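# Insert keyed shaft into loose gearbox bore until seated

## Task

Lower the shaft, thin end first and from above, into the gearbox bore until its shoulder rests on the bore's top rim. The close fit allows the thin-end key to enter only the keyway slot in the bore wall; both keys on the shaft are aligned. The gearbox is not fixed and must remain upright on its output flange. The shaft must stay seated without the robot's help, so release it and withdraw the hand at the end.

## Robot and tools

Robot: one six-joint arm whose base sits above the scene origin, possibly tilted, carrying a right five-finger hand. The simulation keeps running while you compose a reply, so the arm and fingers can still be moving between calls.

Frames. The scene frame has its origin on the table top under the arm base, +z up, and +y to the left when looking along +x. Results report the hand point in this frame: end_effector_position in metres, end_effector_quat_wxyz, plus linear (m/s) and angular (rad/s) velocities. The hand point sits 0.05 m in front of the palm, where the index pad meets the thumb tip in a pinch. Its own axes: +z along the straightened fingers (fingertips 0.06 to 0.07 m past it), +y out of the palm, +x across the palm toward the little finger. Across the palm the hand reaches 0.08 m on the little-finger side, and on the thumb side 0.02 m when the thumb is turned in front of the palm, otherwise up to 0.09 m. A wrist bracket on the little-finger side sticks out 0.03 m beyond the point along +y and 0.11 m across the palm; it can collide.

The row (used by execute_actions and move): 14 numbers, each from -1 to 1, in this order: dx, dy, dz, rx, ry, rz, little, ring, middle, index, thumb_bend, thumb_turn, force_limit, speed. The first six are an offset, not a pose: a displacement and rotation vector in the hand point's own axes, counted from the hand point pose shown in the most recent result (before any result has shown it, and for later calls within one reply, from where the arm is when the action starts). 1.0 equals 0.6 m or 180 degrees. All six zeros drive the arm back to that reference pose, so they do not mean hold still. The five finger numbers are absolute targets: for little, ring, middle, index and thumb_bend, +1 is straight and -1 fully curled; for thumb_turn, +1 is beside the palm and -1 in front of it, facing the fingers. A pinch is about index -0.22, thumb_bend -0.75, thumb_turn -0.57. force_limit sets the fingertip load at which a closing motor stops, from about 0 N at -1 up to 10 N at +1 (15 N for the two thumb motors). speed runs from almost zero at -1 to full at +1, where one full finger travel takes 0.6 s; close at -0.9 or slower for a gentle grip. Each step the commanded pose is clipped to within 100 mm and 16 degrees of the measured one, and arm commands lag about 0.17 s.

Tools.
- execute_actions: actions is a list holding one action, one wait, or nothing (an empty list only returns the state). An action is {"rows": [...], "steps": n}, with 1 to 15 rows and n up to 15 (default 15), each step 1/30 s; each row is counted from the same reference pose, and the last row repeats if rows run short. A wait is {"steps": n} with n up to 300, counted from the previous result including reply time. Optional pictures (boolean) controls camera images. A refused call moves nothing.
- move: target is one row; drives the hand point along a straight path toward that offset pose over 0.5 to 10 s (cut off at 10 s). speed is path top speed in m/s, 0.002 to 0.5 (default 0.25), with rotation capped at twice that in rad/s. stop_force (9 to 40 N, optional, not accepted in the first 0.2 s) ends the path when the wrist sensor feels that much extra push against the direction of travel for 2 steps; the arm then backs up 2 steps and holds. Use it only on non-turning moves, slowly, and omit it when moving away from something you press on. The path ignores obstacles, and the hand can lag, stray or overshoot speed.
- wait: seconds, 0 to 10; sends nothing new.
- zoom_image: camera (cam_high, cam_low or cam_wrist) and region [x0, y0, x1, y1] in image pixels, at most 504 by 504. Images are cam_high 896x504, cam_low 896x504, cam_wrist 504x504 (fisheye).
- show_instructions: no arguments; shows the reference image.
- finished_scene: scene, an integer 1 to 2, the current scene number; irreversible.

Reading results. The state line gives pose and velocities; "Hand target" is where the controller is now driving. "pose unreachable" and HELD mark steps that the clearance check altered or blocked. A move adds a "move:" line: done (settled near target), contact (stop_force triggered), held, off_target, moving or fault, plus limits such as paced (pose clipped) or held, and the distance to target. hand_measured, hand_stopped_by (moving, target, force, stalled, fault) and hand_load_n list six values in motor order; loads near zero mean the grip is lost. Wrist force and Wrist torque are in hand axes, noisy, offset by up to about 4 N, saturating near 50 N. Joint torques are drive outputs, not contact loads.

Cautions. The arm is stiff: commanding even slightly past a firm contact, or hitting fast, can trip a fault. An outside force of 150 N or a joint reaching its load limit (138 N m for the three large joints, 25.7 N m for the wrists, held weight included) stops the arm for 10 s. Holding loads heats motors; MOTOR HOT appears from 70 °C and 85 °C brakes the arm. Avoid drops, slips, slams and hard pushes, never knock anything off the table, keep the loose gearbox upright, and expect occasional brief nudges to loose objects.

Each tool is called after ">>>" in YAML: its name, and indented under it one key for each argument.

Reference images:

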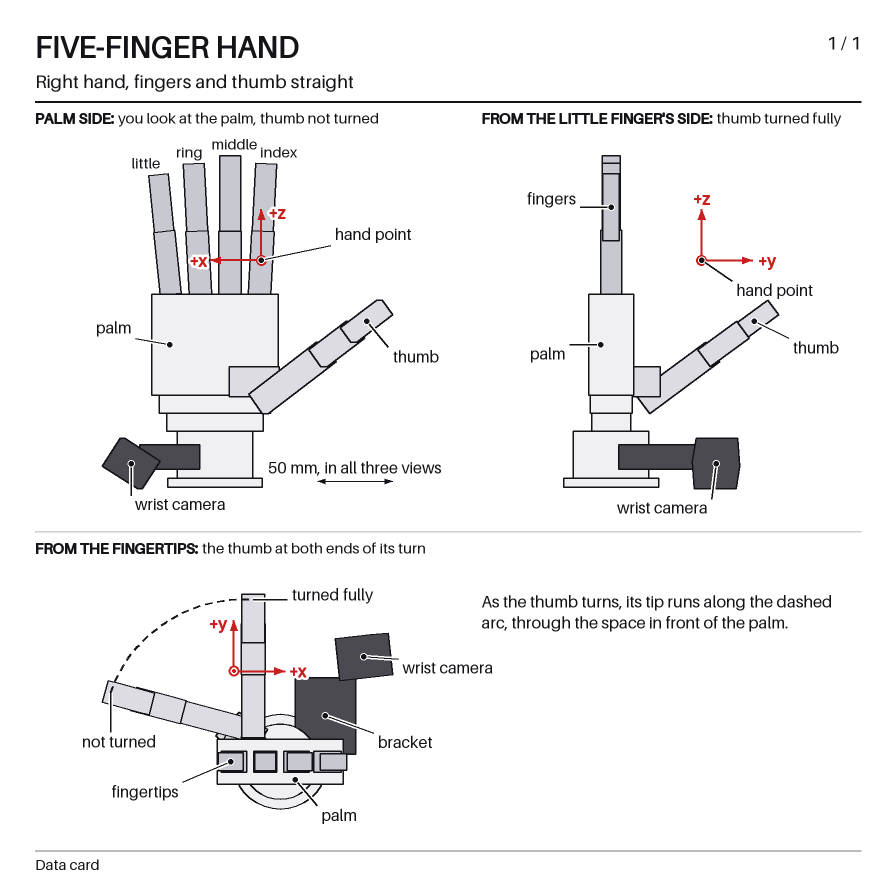

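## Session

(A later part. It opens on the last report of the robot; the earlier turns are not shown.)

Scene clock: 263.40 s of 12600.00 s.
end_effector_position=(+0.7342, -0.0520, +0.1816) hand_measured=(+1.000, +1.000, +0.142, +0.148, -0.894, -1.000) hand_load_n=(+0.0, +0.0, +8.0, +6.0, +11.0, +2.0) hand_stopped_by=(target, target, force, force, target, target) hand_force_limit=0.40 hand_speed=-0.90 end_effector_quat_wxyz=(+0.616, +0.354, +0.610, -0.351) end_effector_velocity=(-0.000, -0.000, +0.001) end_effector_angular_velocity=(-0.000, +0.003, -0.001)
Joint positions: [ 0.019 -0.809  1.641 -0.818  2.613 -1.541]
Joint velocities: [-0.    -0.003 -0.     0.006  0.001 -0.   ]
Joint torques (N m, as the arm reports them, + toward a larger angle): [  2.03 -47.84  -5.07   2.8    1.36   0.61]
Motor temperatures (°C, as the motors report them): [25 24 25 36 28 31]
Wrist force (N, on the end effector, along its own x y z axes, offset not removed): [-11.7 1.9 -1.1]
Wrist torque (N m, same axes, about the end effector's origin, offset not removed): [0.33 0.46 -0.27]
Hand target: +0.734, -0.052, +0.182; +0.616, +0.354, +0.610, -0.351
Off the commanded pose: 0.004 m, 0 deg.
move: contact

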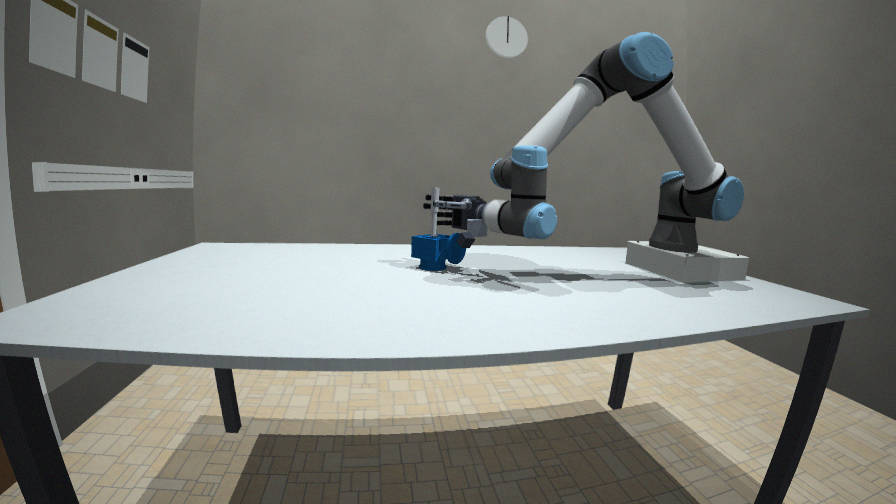

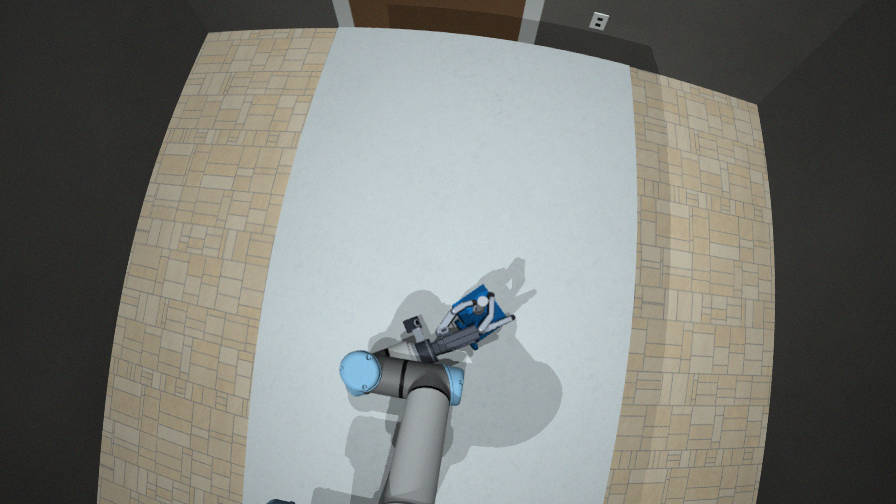

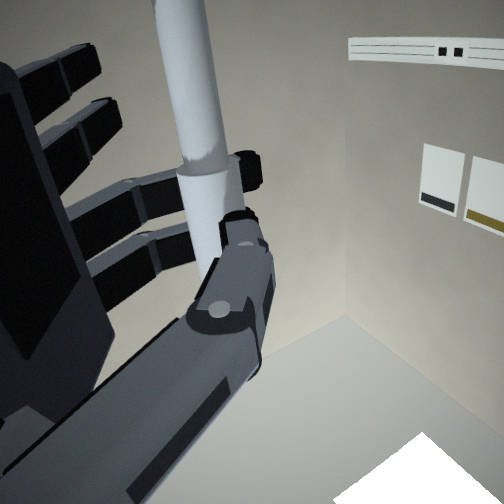

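>>> move:
  target: [-0.0025,0,0,0,0.0043,0.0025,1,1,-0.05,-0.05,-0.9,-1,0.4,-0.9]
  speed: 0.01

>>> move:
  target: [0.022,0,0,0,0,0,1,1,-0.05,-0.05,-0.9,-1,0.4,-0.9]
  speed: 0.004
  stop_force: 9

>>> zoom_image:
  camera: "cam_high"
  region: [420, 215, 450, 245]

>>> zoom_image:
  camera: "cam_low"
  region: [464, 290, 494, 320]

Scene clock: 280.57 s of 12600.00 s.
end_effector_position=(+0.7342, -0.0520, +0.1830) hand_measured=(+1.000, +1.000, +0.142, +0.148, -0.894, -1.000) hand_load_n=(+0.0, +0.0, +9.0, +5.0, +11.0, -0.5) hand_stopped_by=(target, target, force, force, target, target) hand_force_limit=0.40 hand_speed=-0.90 end_effector_quat_wxyz=(+0.613, +0.358, +0.613, -0.346) end_effector_velocity=(-0.000, +0.000, -0.001) end_effector_angular_velocity=(+0.006, +0.003, +0.001)
Joint positions: [ 0.02  -0.812  1.632 -0.781  2.613 -1.512]
Joint velocities: [ 0.    -0.    -0.004  0.017 -0.001  0.012]
Joint torques (N m, as the arm reports them, + toward a larger angle): [  4.68 -56.45 -23.47   0.99   2.23   1.58]
Motor temperatures (°C, as the motors report them): [25 24 25 36 28 31]
Wrist force (N, on the end effector, along its own x y z axes, offset not removed): [0.3 1.1 -0.6]
Wrist torque (N m, same axes, about the end effector's origin, offset not removed): [0.11 0.43 -0.15]
Hand target: +0.734, -0.052, +0.183; +0.613, +0.359, +0.613, -0.346
Off the commanded pose: 0.000 m, 0 deg.
After step 90, 13.17 s passed at rest.
move: done

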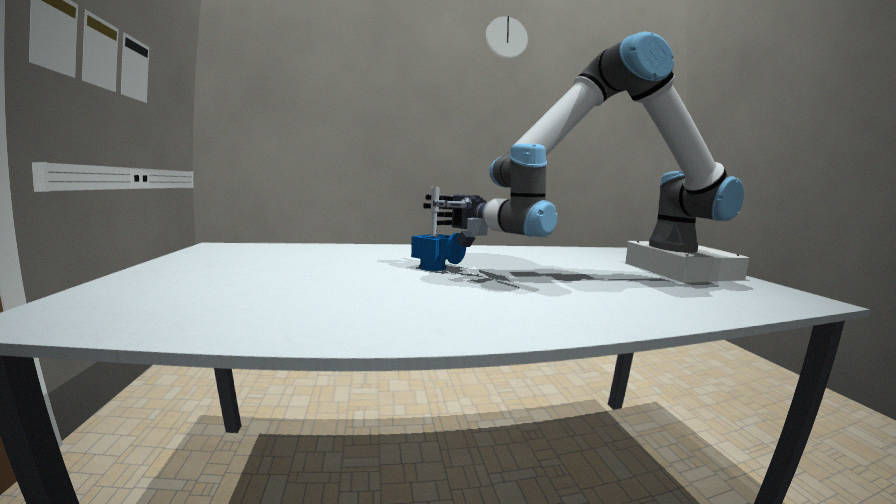

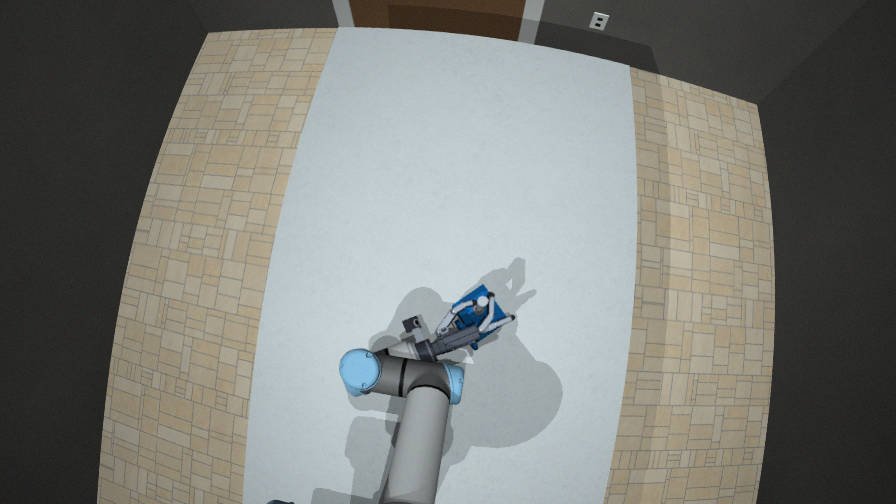

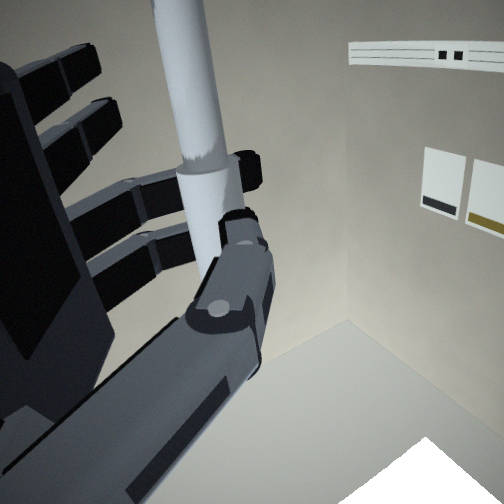

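Scene clock: 282.90 s of 12600.00 s.
end_effector_position=(+0.7342, -0.0518, +0.1753) hand_measured=(+1.000, +1.000, +0.142, +0.148, -0.894, -1.000) hand_load_n=(+0.0, +0.0, +7.5, +6.0, +12.0, +3.0) hand_stopped_by=(target, target, force, force, target, target) hand_force_limit=0.40 hand_speed=-0.90 end_effector_quat_wxyz=(+0.613, +0.358, +0.613, -0.346) end_effector_velocity=(+0.000, +0.000, +0.001) end_effector_angular_velocity=(+0.000, +0.000, +0.001)
Joint positions: [ 0.021 -0.798  1.632 -0.795  2.614 -1.512]
Joint velocities: [-0.    -0.003  0.     0.003 -0.002 -0.   ]
Joint torques (N m, as the arm reports them, + toward a larger angle): [  2.75 -48.46  -5.39   3.39   1.55   0.57]
Motor temperatures (°C, as the motors report them): [25 24 25 36 28 31]
Wrist force (N, on the end effector, along its own x y z axes, offset not removed): [-14.8 -0.6 -0.8]
Wrist torque (N m, same axes, about the end effector's origin, offset not removed): [-0.16 0.74 -0.36]
Hand target: +0.734, -0.052, +0.176; +0.613, +0.358, +0.613, -0.346
Off the commanded pose: 0.005 m, 0 deg.
move: contact

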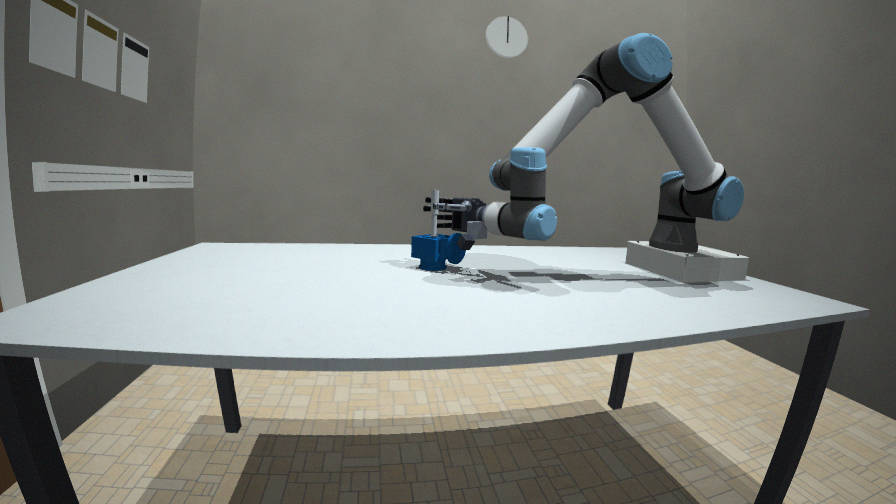

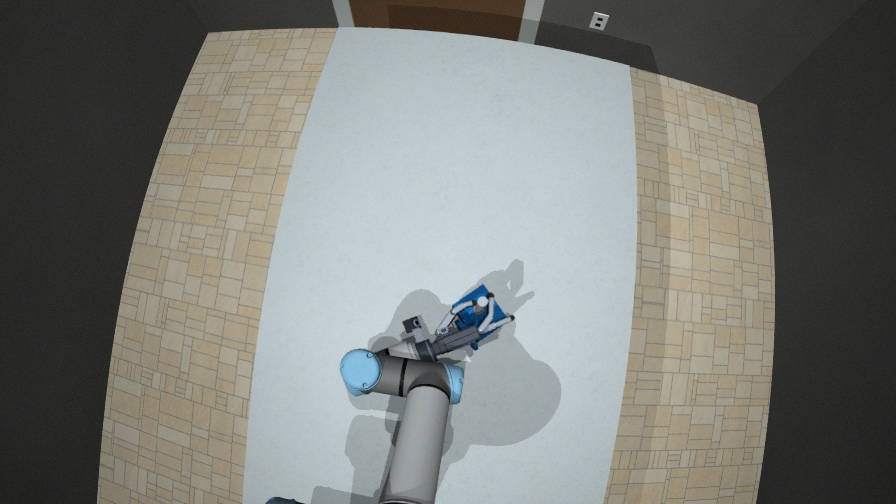

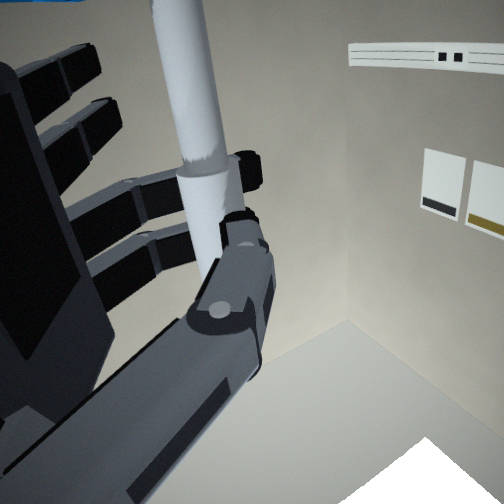

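Region (420, 215, 450, 245) of cam_high's 896x504 image, scaled by 16.800, with more detail than that image has.

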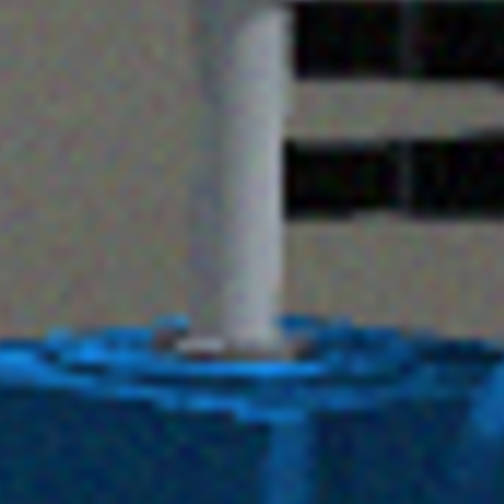

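Region (464, 290, 494, 320) of cam_low's 896x504 image, scaled by 16.800, with more detail than that image has.

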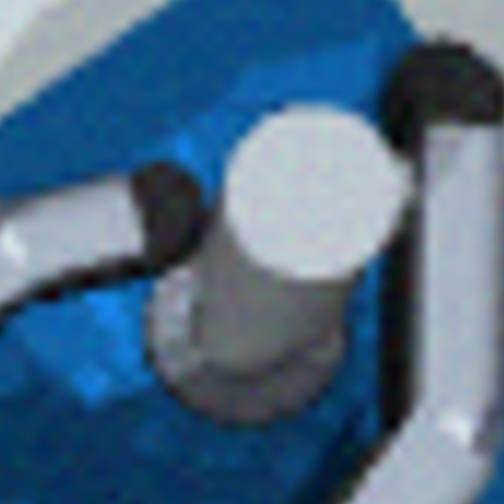

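>>> move:
  target: [-0.0018,0.0018,0.0012,0.028,0,0,1,1,-0.05,-0.05,-0.9,-1,0.4,-0.9]
  speed: 0.03

>>> move:
  target: [0.012,0,0.0002,0,0,0,1,1,-0.05,-0.05,-0.9,-1,0.4,-0.9]
  speed: 0.004
  stop_force: 9

>>> zoom_image:
  camera: "cam_high"
  region: [405, 180, 475, 250]

>>> zoom_image:
  camera: "cam_low"
  region: [464, 290, 494, 320]

Scene clock: 293.60 s of 12600.00 s.
end_effector_position=(+0.7354, -0.0519, +0.1763) hand_measured=(+1.000, +1.000, +0.142, +0.148, -0.894, -1.000) hand_load_n=(+0.0, +0.0, +8.0, +5.5, +11.0, +0.5) hand_stopped_by=(target, target, force, force, target, target) hand_force_limit=0.40 hand_speed=-0.90 end_effector_quat_wxyz=(+0.598, +0.384, +0.597, -0.372) end_effector_velocity=(+0.001, +0.000, -0.000) end_effector_angular_velocity=(+0.001, +0.002, -0.016)
Joint positions: [ 0.046 -0.764  1.554 -0.737  2.724 -1.499]
Joint velocities: [ 0.005  0.008 -0.018  0.016  0.021  0.005]
Joint torques (N m, as the arm reports them, + toward a larger angle): [  5.73 -43.78 -24.68   1.45   2.53   1.74]
Motor temperatures (°C, as the motors report them): [25 24 25 36 28 31]
Wrist force (N, on the end effector, along its own x y z axes, offset not removed): [-0.7 0.1 0.0]
Wrist torque (N m, same axes, about the end effector's origin, offset not removed): [-0.09 0.66 -0.14]
Hand target: +0.735, -0.052, +0.176; +0.597, +0.385, +0.597, -0.373
Off the commanded pose: 0.000 m, 0 deg.
After step 90, 6.00 s passed at rest.
move: done

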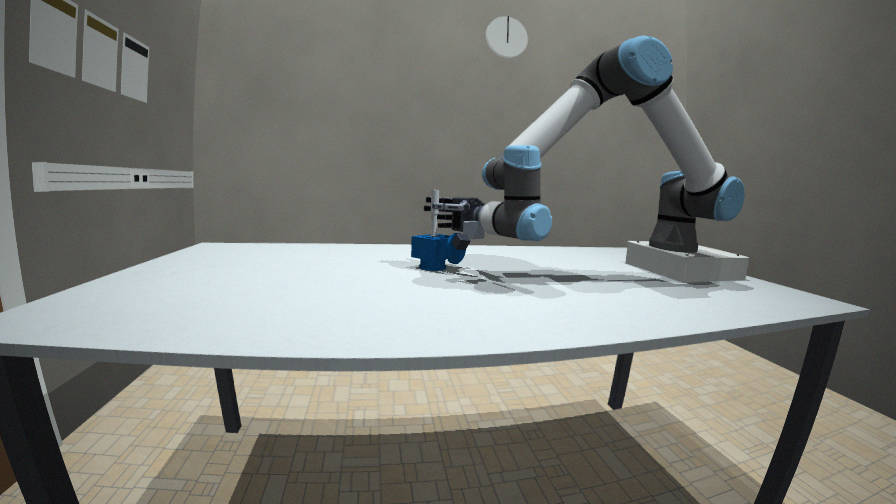

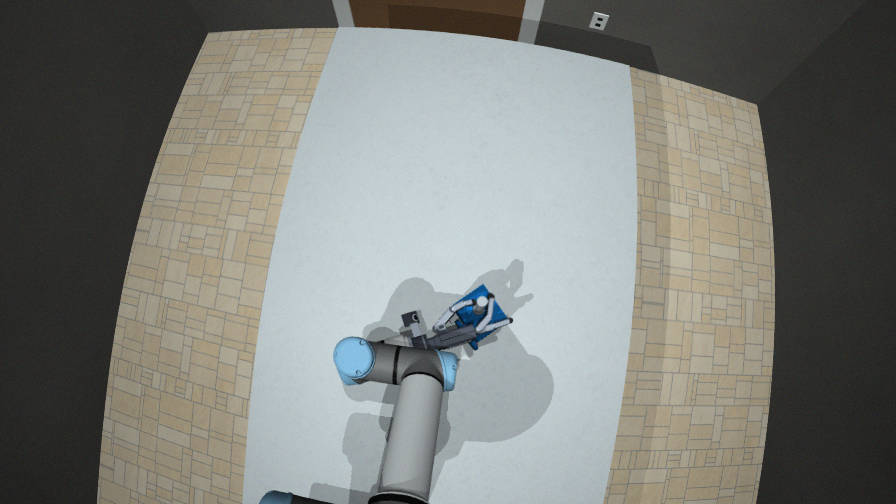

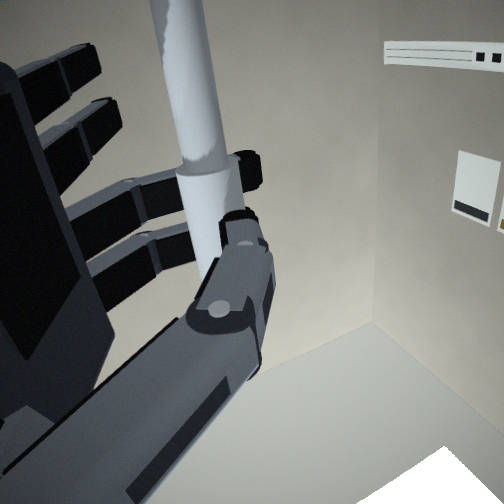

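Scene clock: 294.50 s of 12600.00 s.
end_effector_position=(+0.7355, -0.0519, +0.1743) hand_measured=(+1.000, +1.000, +0.142, +0.148, -0.892, -1.000) hand_load_n=(+0.0, +0.0, +7.5, +5.0, +12.5, +3.5) hand_stopped_by=(target, target, force, force, target, target) hand_force_limit=0.40 hand_speed=-0.90 end_effector_quat_wxyz=(+0.598, +0.384, +0.597, -0.372) end_effector_velocity=(+0.000, +0.001, +0.002) end_effector_angular_velocity=(-0.001, +0.002, +0.003)
Joint positions: [ 0.046 -0.761  1.554 -0.741  2.724 -1.499]
Joint velocities: [ 0.002 -0.003 -0.     0.004 -0.001 -0.002]
Joint torques (N m, as the arm reports them, + toward a larger angle): [ -7.86 -50.88  -4.5    2.83  -3.09  -2.1 ]
Motor temperatures (°C, as the motors report them): [25 24 25 36 28 31]
Wrist force (N, on the end effector, along its own x y z axes, offset not removed): [-12.0 -1.4 -0.8]
Wrist torque (N m, same axes, about the end effector's origin, offset not removed): [-0.05 0.74 -0.39]
Hand target: +0.735, -0.052, +0.175; +0.598, +0.384, +0.597, -0.372
Off the commanded pose: 0.005 m, 0 deg.
move: contact

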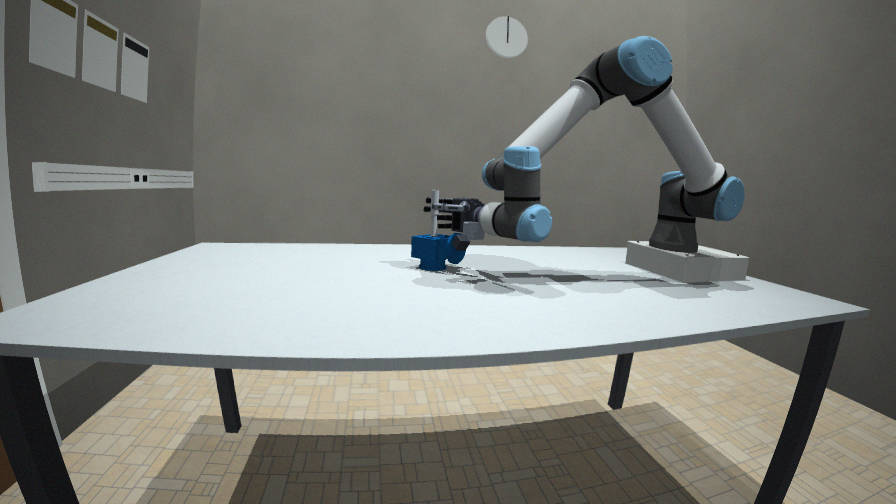

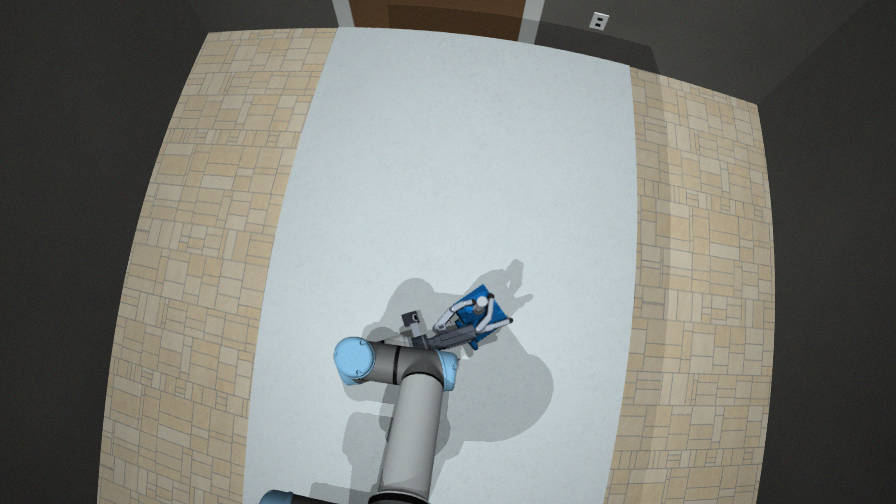

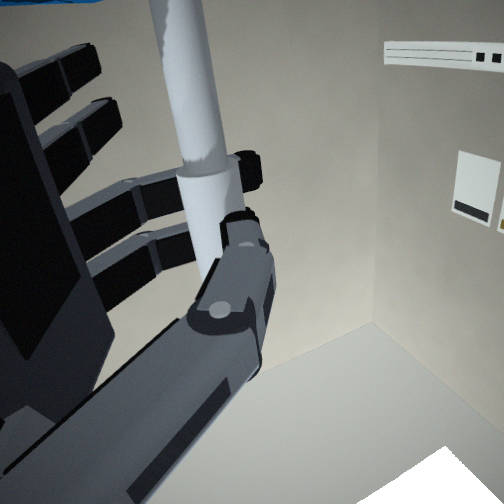

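Region (405, 180, 475, 250) of cam_high's 896x504 image, scaled by 7.200, with more detail than that image has.

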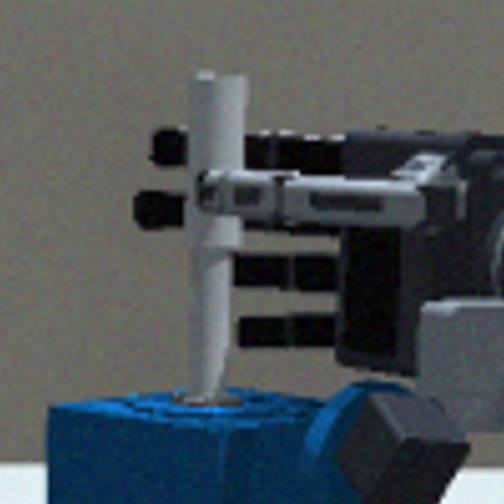

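Region (464, 290, 494, 320) of cam_low's 896x504 image, scaled by 16.800, with more detail than that image has.

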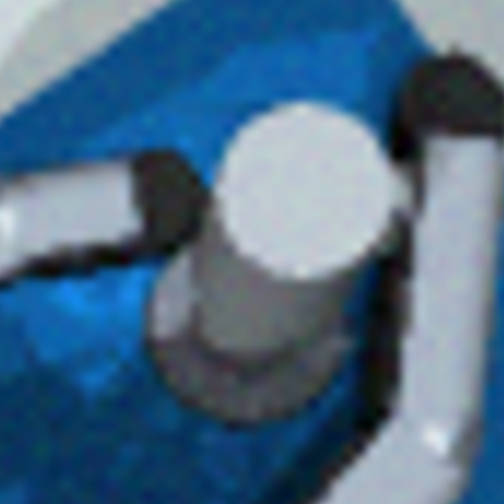

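>>> move:
  target: [-0.001,-0.0017,0.002,0,0.004,0.0019,1,1,-0.05,-0.05,-0.9,-1,0.4,-0.9]
  speed: 0.01

>>> move:
  target: [0.01,-0.0001,0.0003,0,0,0,1,1,-0.05,-0.05,-0.9,-1,0.4,-0.9]
  speed: 0.004
  stop_force: 9

>>> zoom_image:
  camera: "cam_high"
  region: [405, 180, 475, 250]

>>> zoom_image:
  camera: "cam_low"
  region: [464, 290, 494, 320]

Scene clock: 306.23 s of 12600.00 s.
end_effector_position=(+0.7351, -0.0534, +0.1748) hand_measured=(+1.000, +1.000, +0.142, +0.148, -0.892, -1.000) hand_load_n=(+0.0, +0.0, +7.0, +5.0, +12.5, +2.5) hand_stopped_by=(target, target, force, force, target, target) hand_force_limit=0.40 hand_speed=-0.90 end_effector_quat_wxyz=(+0.595, +0.388, +0.600, -0.368) end_effector_velocity=(-0.000, -0.001, -0.000) end_effector_angular_velocity=(+0.006, +0.001, -0.001)
Joint positions: [ 0.044 -0.762  1.546 -0.703  2.721 -1.467]
Joint velocities: [-0.001  0.    -0.005  0.02  -0.001  0.016]
Joint torques (N m, as the arm reports them, + toward a larger angle): [-10.68 -56.83 -22.09   1.86  -2.33   1.34]
Motor temperatures (°C, as the motors report them): [25 24 25 36 28 31]
Wrist force (N, on the end effector, along its own x y z axes, offset not removed): [-0.9 -0.4 -2.4]
Wrist torque (N m, same axes, about the end effector's origin, offset not removed): [-0.01 0.28 -0.15]
Hand target: +0.735, -0.053, +0.175; +0.595, +0.388, +0.600, -0.368
Off the commanded pose: 0.000 m, 0 deg.
After step 90, 7.83 s passed at rest.
move: done

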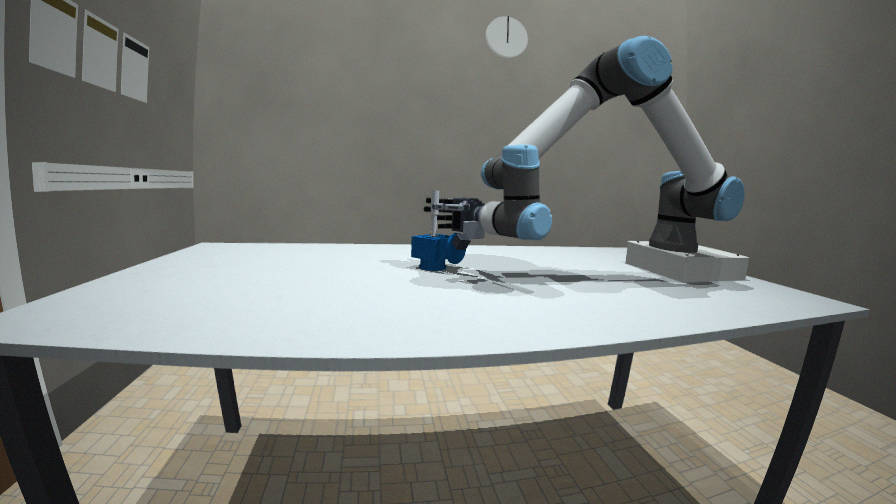

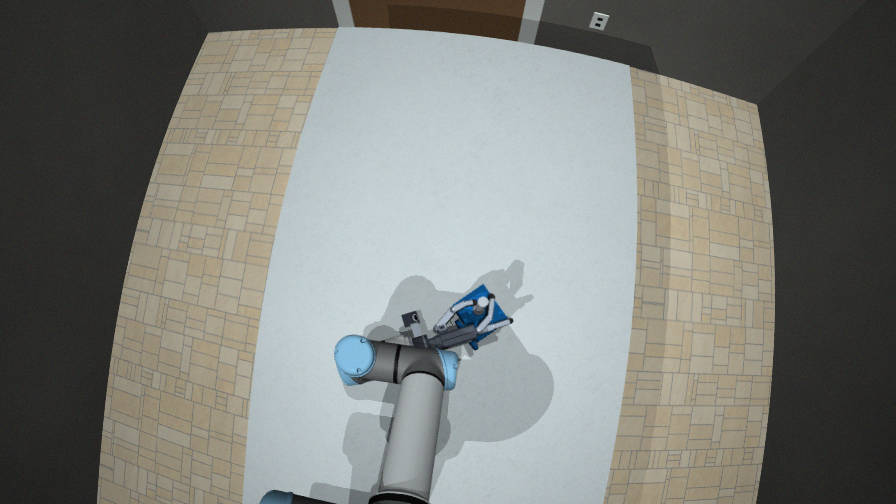

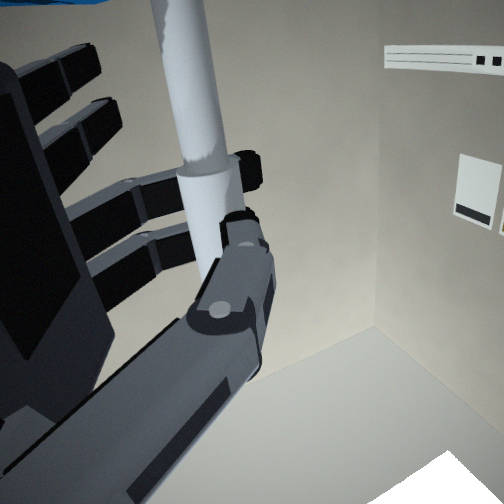

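Scene clock: 306.83 s of 12600.00 s.
end_effector_position=(+0.7351, -0.0534, +0.1740) hand_measured=(+1.000, +1.000, +0.142, +0.148, -0.892, -1.000) hand_load_n=(+0.0, +0.0, +6.5, +4.0, +14.0, +4.0) hand_stopped_by=(target, target, force, force, target, target) hand_force_limit=0.40 hand_speed=-0.90 end_effector_quat_wxyz=(+0.595, +0.388, +0.600, -0.368) end_effector_velocity=(-0.000, +0.001, +0.001) end_effector_angular_velocity=(-0.000, +0.003, +0.000)
Joint positions: [ 0.044 -0.76   1.546 -0.705  2.721 -1.467]
Joint velocities: [ 0.001 -0.002 -0.     0.005  0.    -0.   ]
Joint torques (N m, as the arm reports them, + toward a larger angle): [ -3.07 -53.44  -8.82   2.34   0.25  -1.35]
Motor temperatures (°C, as the motors report them): [25 24 25 36 28 31]
Wrist force (N, on the end effector, along its own x y z axes, offset not removed): [-7.3 1.1 -0.6]
Wrist torque (N m, same axes, about the end effector's origin, offset not removed): [0.19 0.18 -0.14]
Hand target: +0.735, -0.053, +0.174; +0.595, +0.388, +0.600, -0.368
Off the commanded pose: 0.005 m, 0 deg.
move: contact

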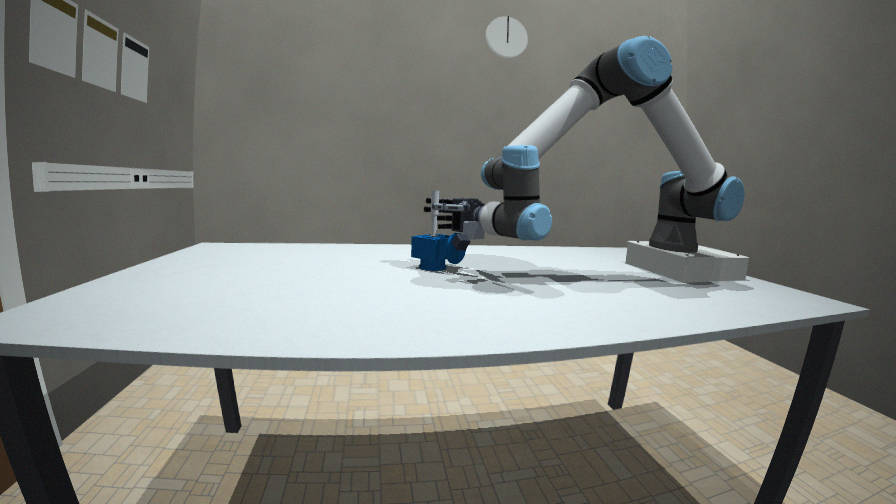

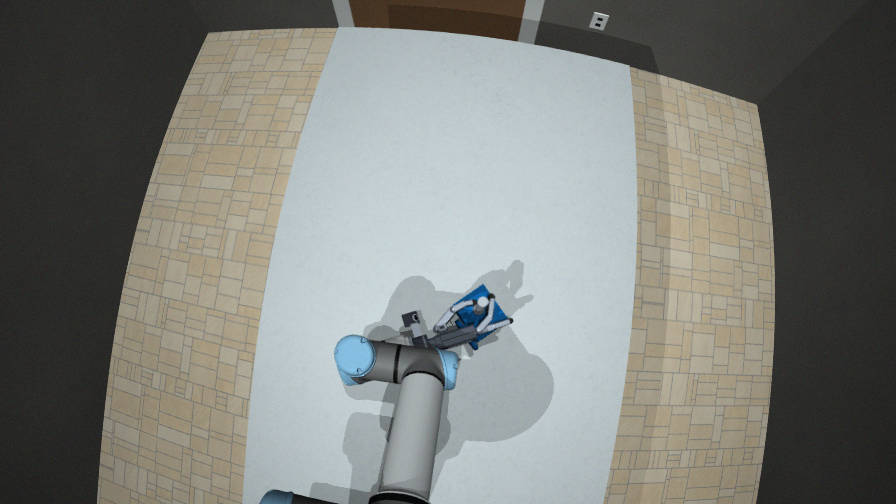

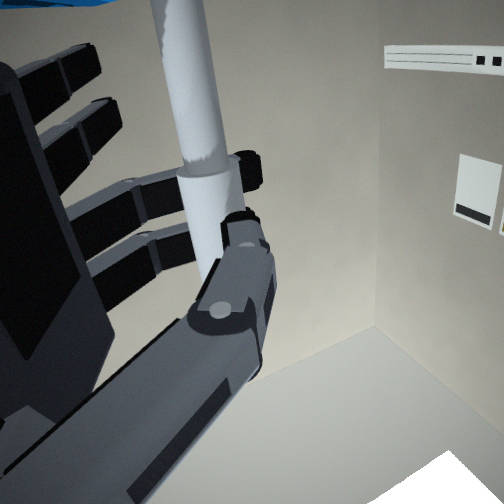

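Region (405, 180, 475, 250) of cam_high's 896x504 image, scaled by 7.200, with more detail than that image has.

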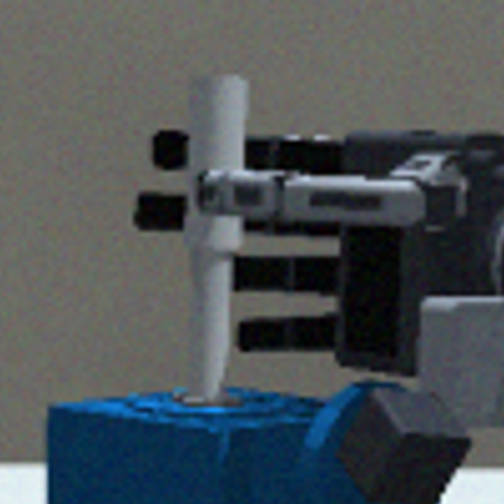

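Region (464, 290, 494, 320) of cam_low's 896x504 image, scaled by 16.800, with more detail than that image has.

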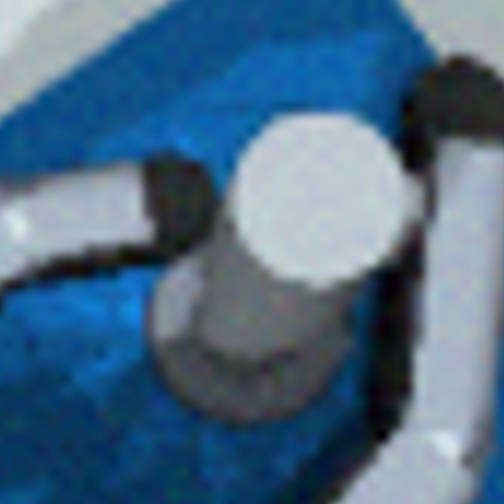

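>>> move:
  target: [-0.0012,-0.0006,-0.0014,-0.014,-0.0015,0,1,1,-0.05,-0.05,-0.9,-1,0.4,-0.9]
  speed: 0.015

>>> move:
  target: [0.01,-0.0001,0.0002,0,0,0,1,1,-0.05,-0.05,-0.9,-1,0.4,-0.9]
  speed: 0.004
  stop_force: 9

>>> zoom_image:
  camera: "cam_low"
  region: [464, 290, 494, 320]

Scene clock: 318.00 s of 12600.00 s.
end_effector_position=(+0.7345, -0.0528, +0.1747) hand_measured=(+1.000, +1.000, +0.142, +0.148, -0.892, -1.000) hand_load_n=(+0.0, +0.0, +8.0, +4.0, +12.0, +1.0) hand_stopped_by=(target, target, force, force, target, target) hand_force_limit=0.40 hand_speed=-0.90 end_effector_quat_wxyz=(+0.605, +0.375, +0.606, -0.356) end_effector_velocity=(-0.000, +0.002, -0.001) end_effector_angular_velocity=(-0.001, -0.000, +0.012)
Joint positions: [ 0.032 -0.78   1.591 -0.75   2.668 -1.487]
Joint velocities: [-0.    -0.003  0.01  -0.01  -0.012 -0.004]
Joint torques (N m, as the arm reports them, + toward a larger angle): [ -9.34 -61.41  -9.59  -3.7   -2.62  -1.28]
Motor temperatures (°C, as the motors report them): [25 24 25 36 28 31]
Wrist force (N, on the end effector, along its own x y z axes, offset not removed): [4.7 1.7 1.7]
Wrist torque (N m, same axes, about the end effector's origin, offset not removed): [0.28 0.26 -0.05]
Hand target: +0.734, -0.053, +0.175; +0.605, +0.374, +0.606, -0.356
Off the commanded pose: 0.000 m, 0 deg.
After step 90, 6.47 s passed at rest.
move: done

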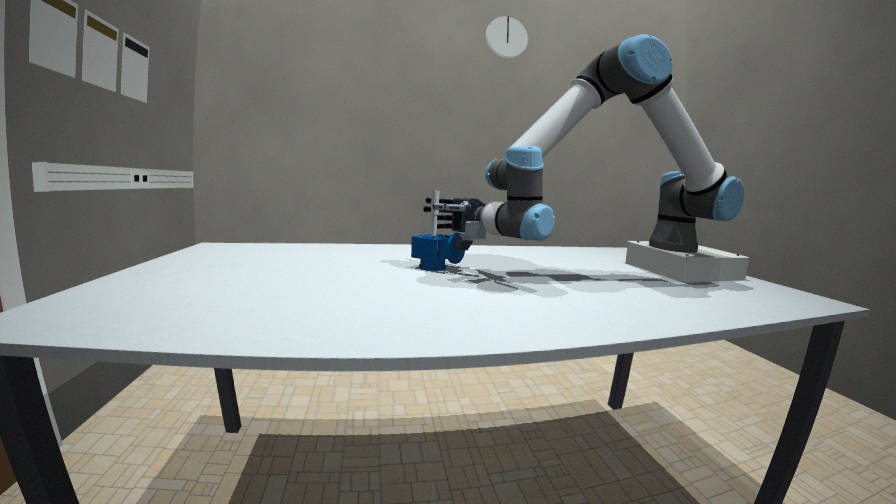

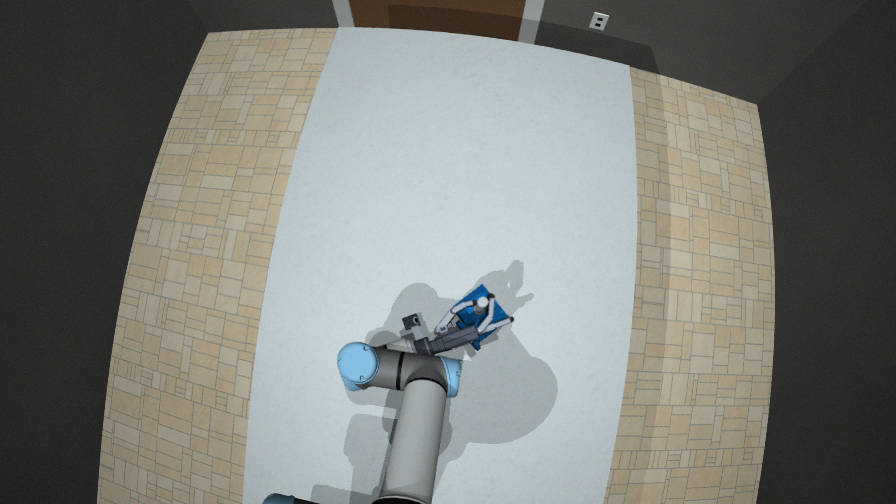

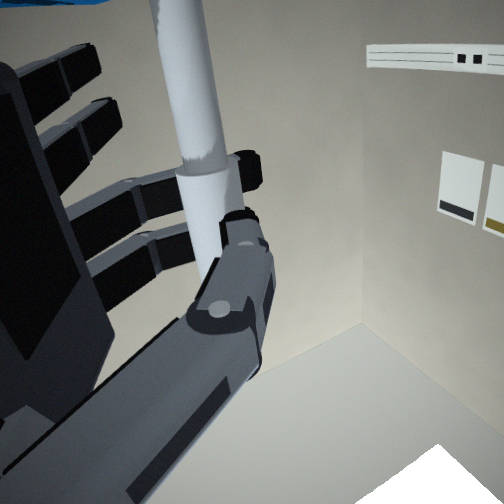

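Scene clock: 318.63 s of 12600.00 s.
end_effector_position=(+0.7345, -0.0529, +0.1738) hand_measured=(+1.000, +1.000, +0.142, +0.148, -0.892, -1.000) hand_load_n=(+0.0, +0.0, +7.5, +4.0, +13.0, +3.5) hand_stopped_by=(target, target, force, force, target, target) hand_force_limit=0.40 hand_speed=-0.90 end_effector_quat_wxyz=(+0.605, +0.375, +0.606, -0.356) end_effector_velocity=(-0.000, +0.000, +0.001) end_effector_angular_velocity=(+0.000, -0.000, -0.000)
Joint positions: [ 0.032 -0.779  1.591 -0.752  2.668 -1.487]
Joint velocities: [ 0.    -0.002 -0.     0.003  0.001  0.001]
Joint torques (N m, as the arm reports them, + toward a larger angle): [  2.4  -50.78 -15.66   2.87   0.61   0.18]
Motor temperatures (°C, as the motors report them): [25 24 25 36 28 31]
Wrist force (N, on the end effector, along its own x y z axes, offset not removed): [-7.4 0.0 -1.2]
Wrist torque (N m, same axes, about the end effector's origin, offset not removed): [0.21 -0.07 -0.13]
Hand target: +0.734, -0.053, +0.174; +0.605, +0.375, +0.606, -0.356
Off the commanded pose: 0.005 m, 0 deg.
move: contact

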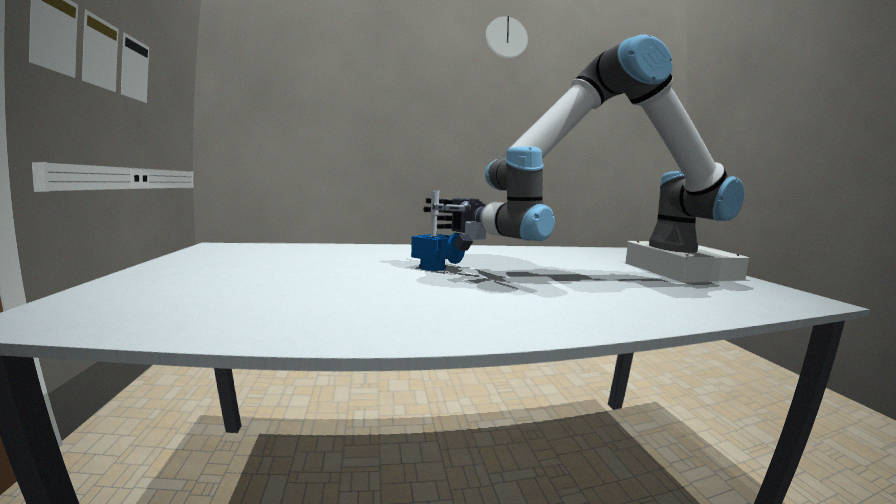

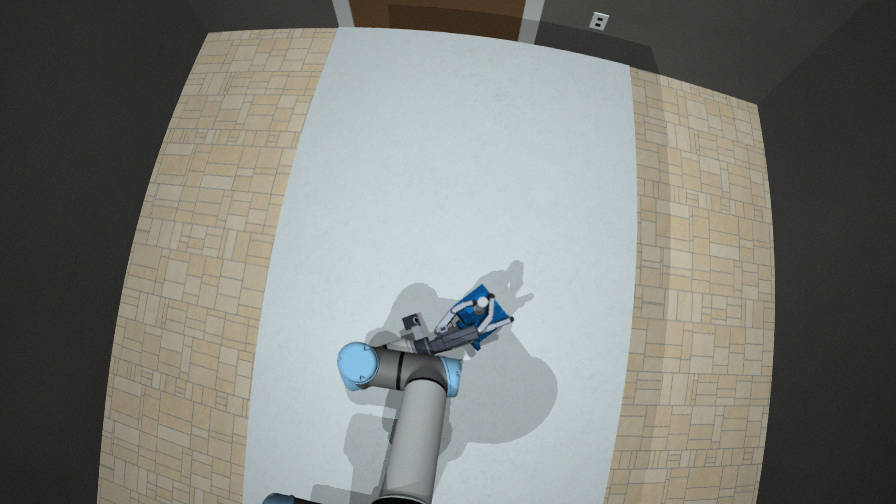

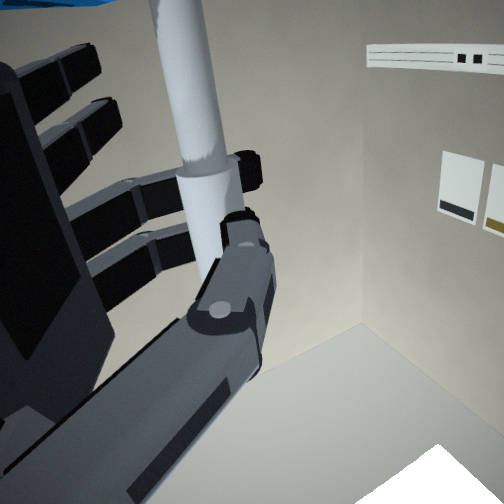

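Region (464, 290, 494, 320) of cam_low's 896x504 image, scaled by 16.800, with more detail than that image has.

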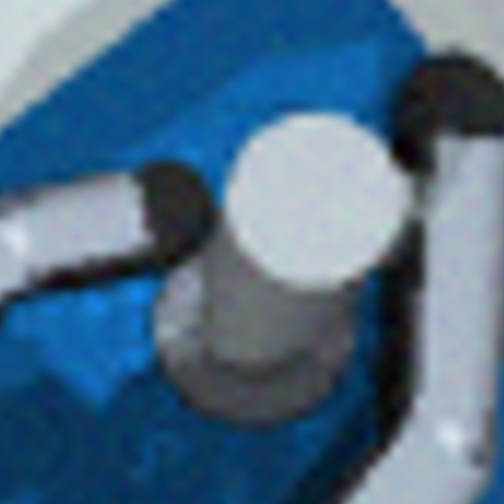

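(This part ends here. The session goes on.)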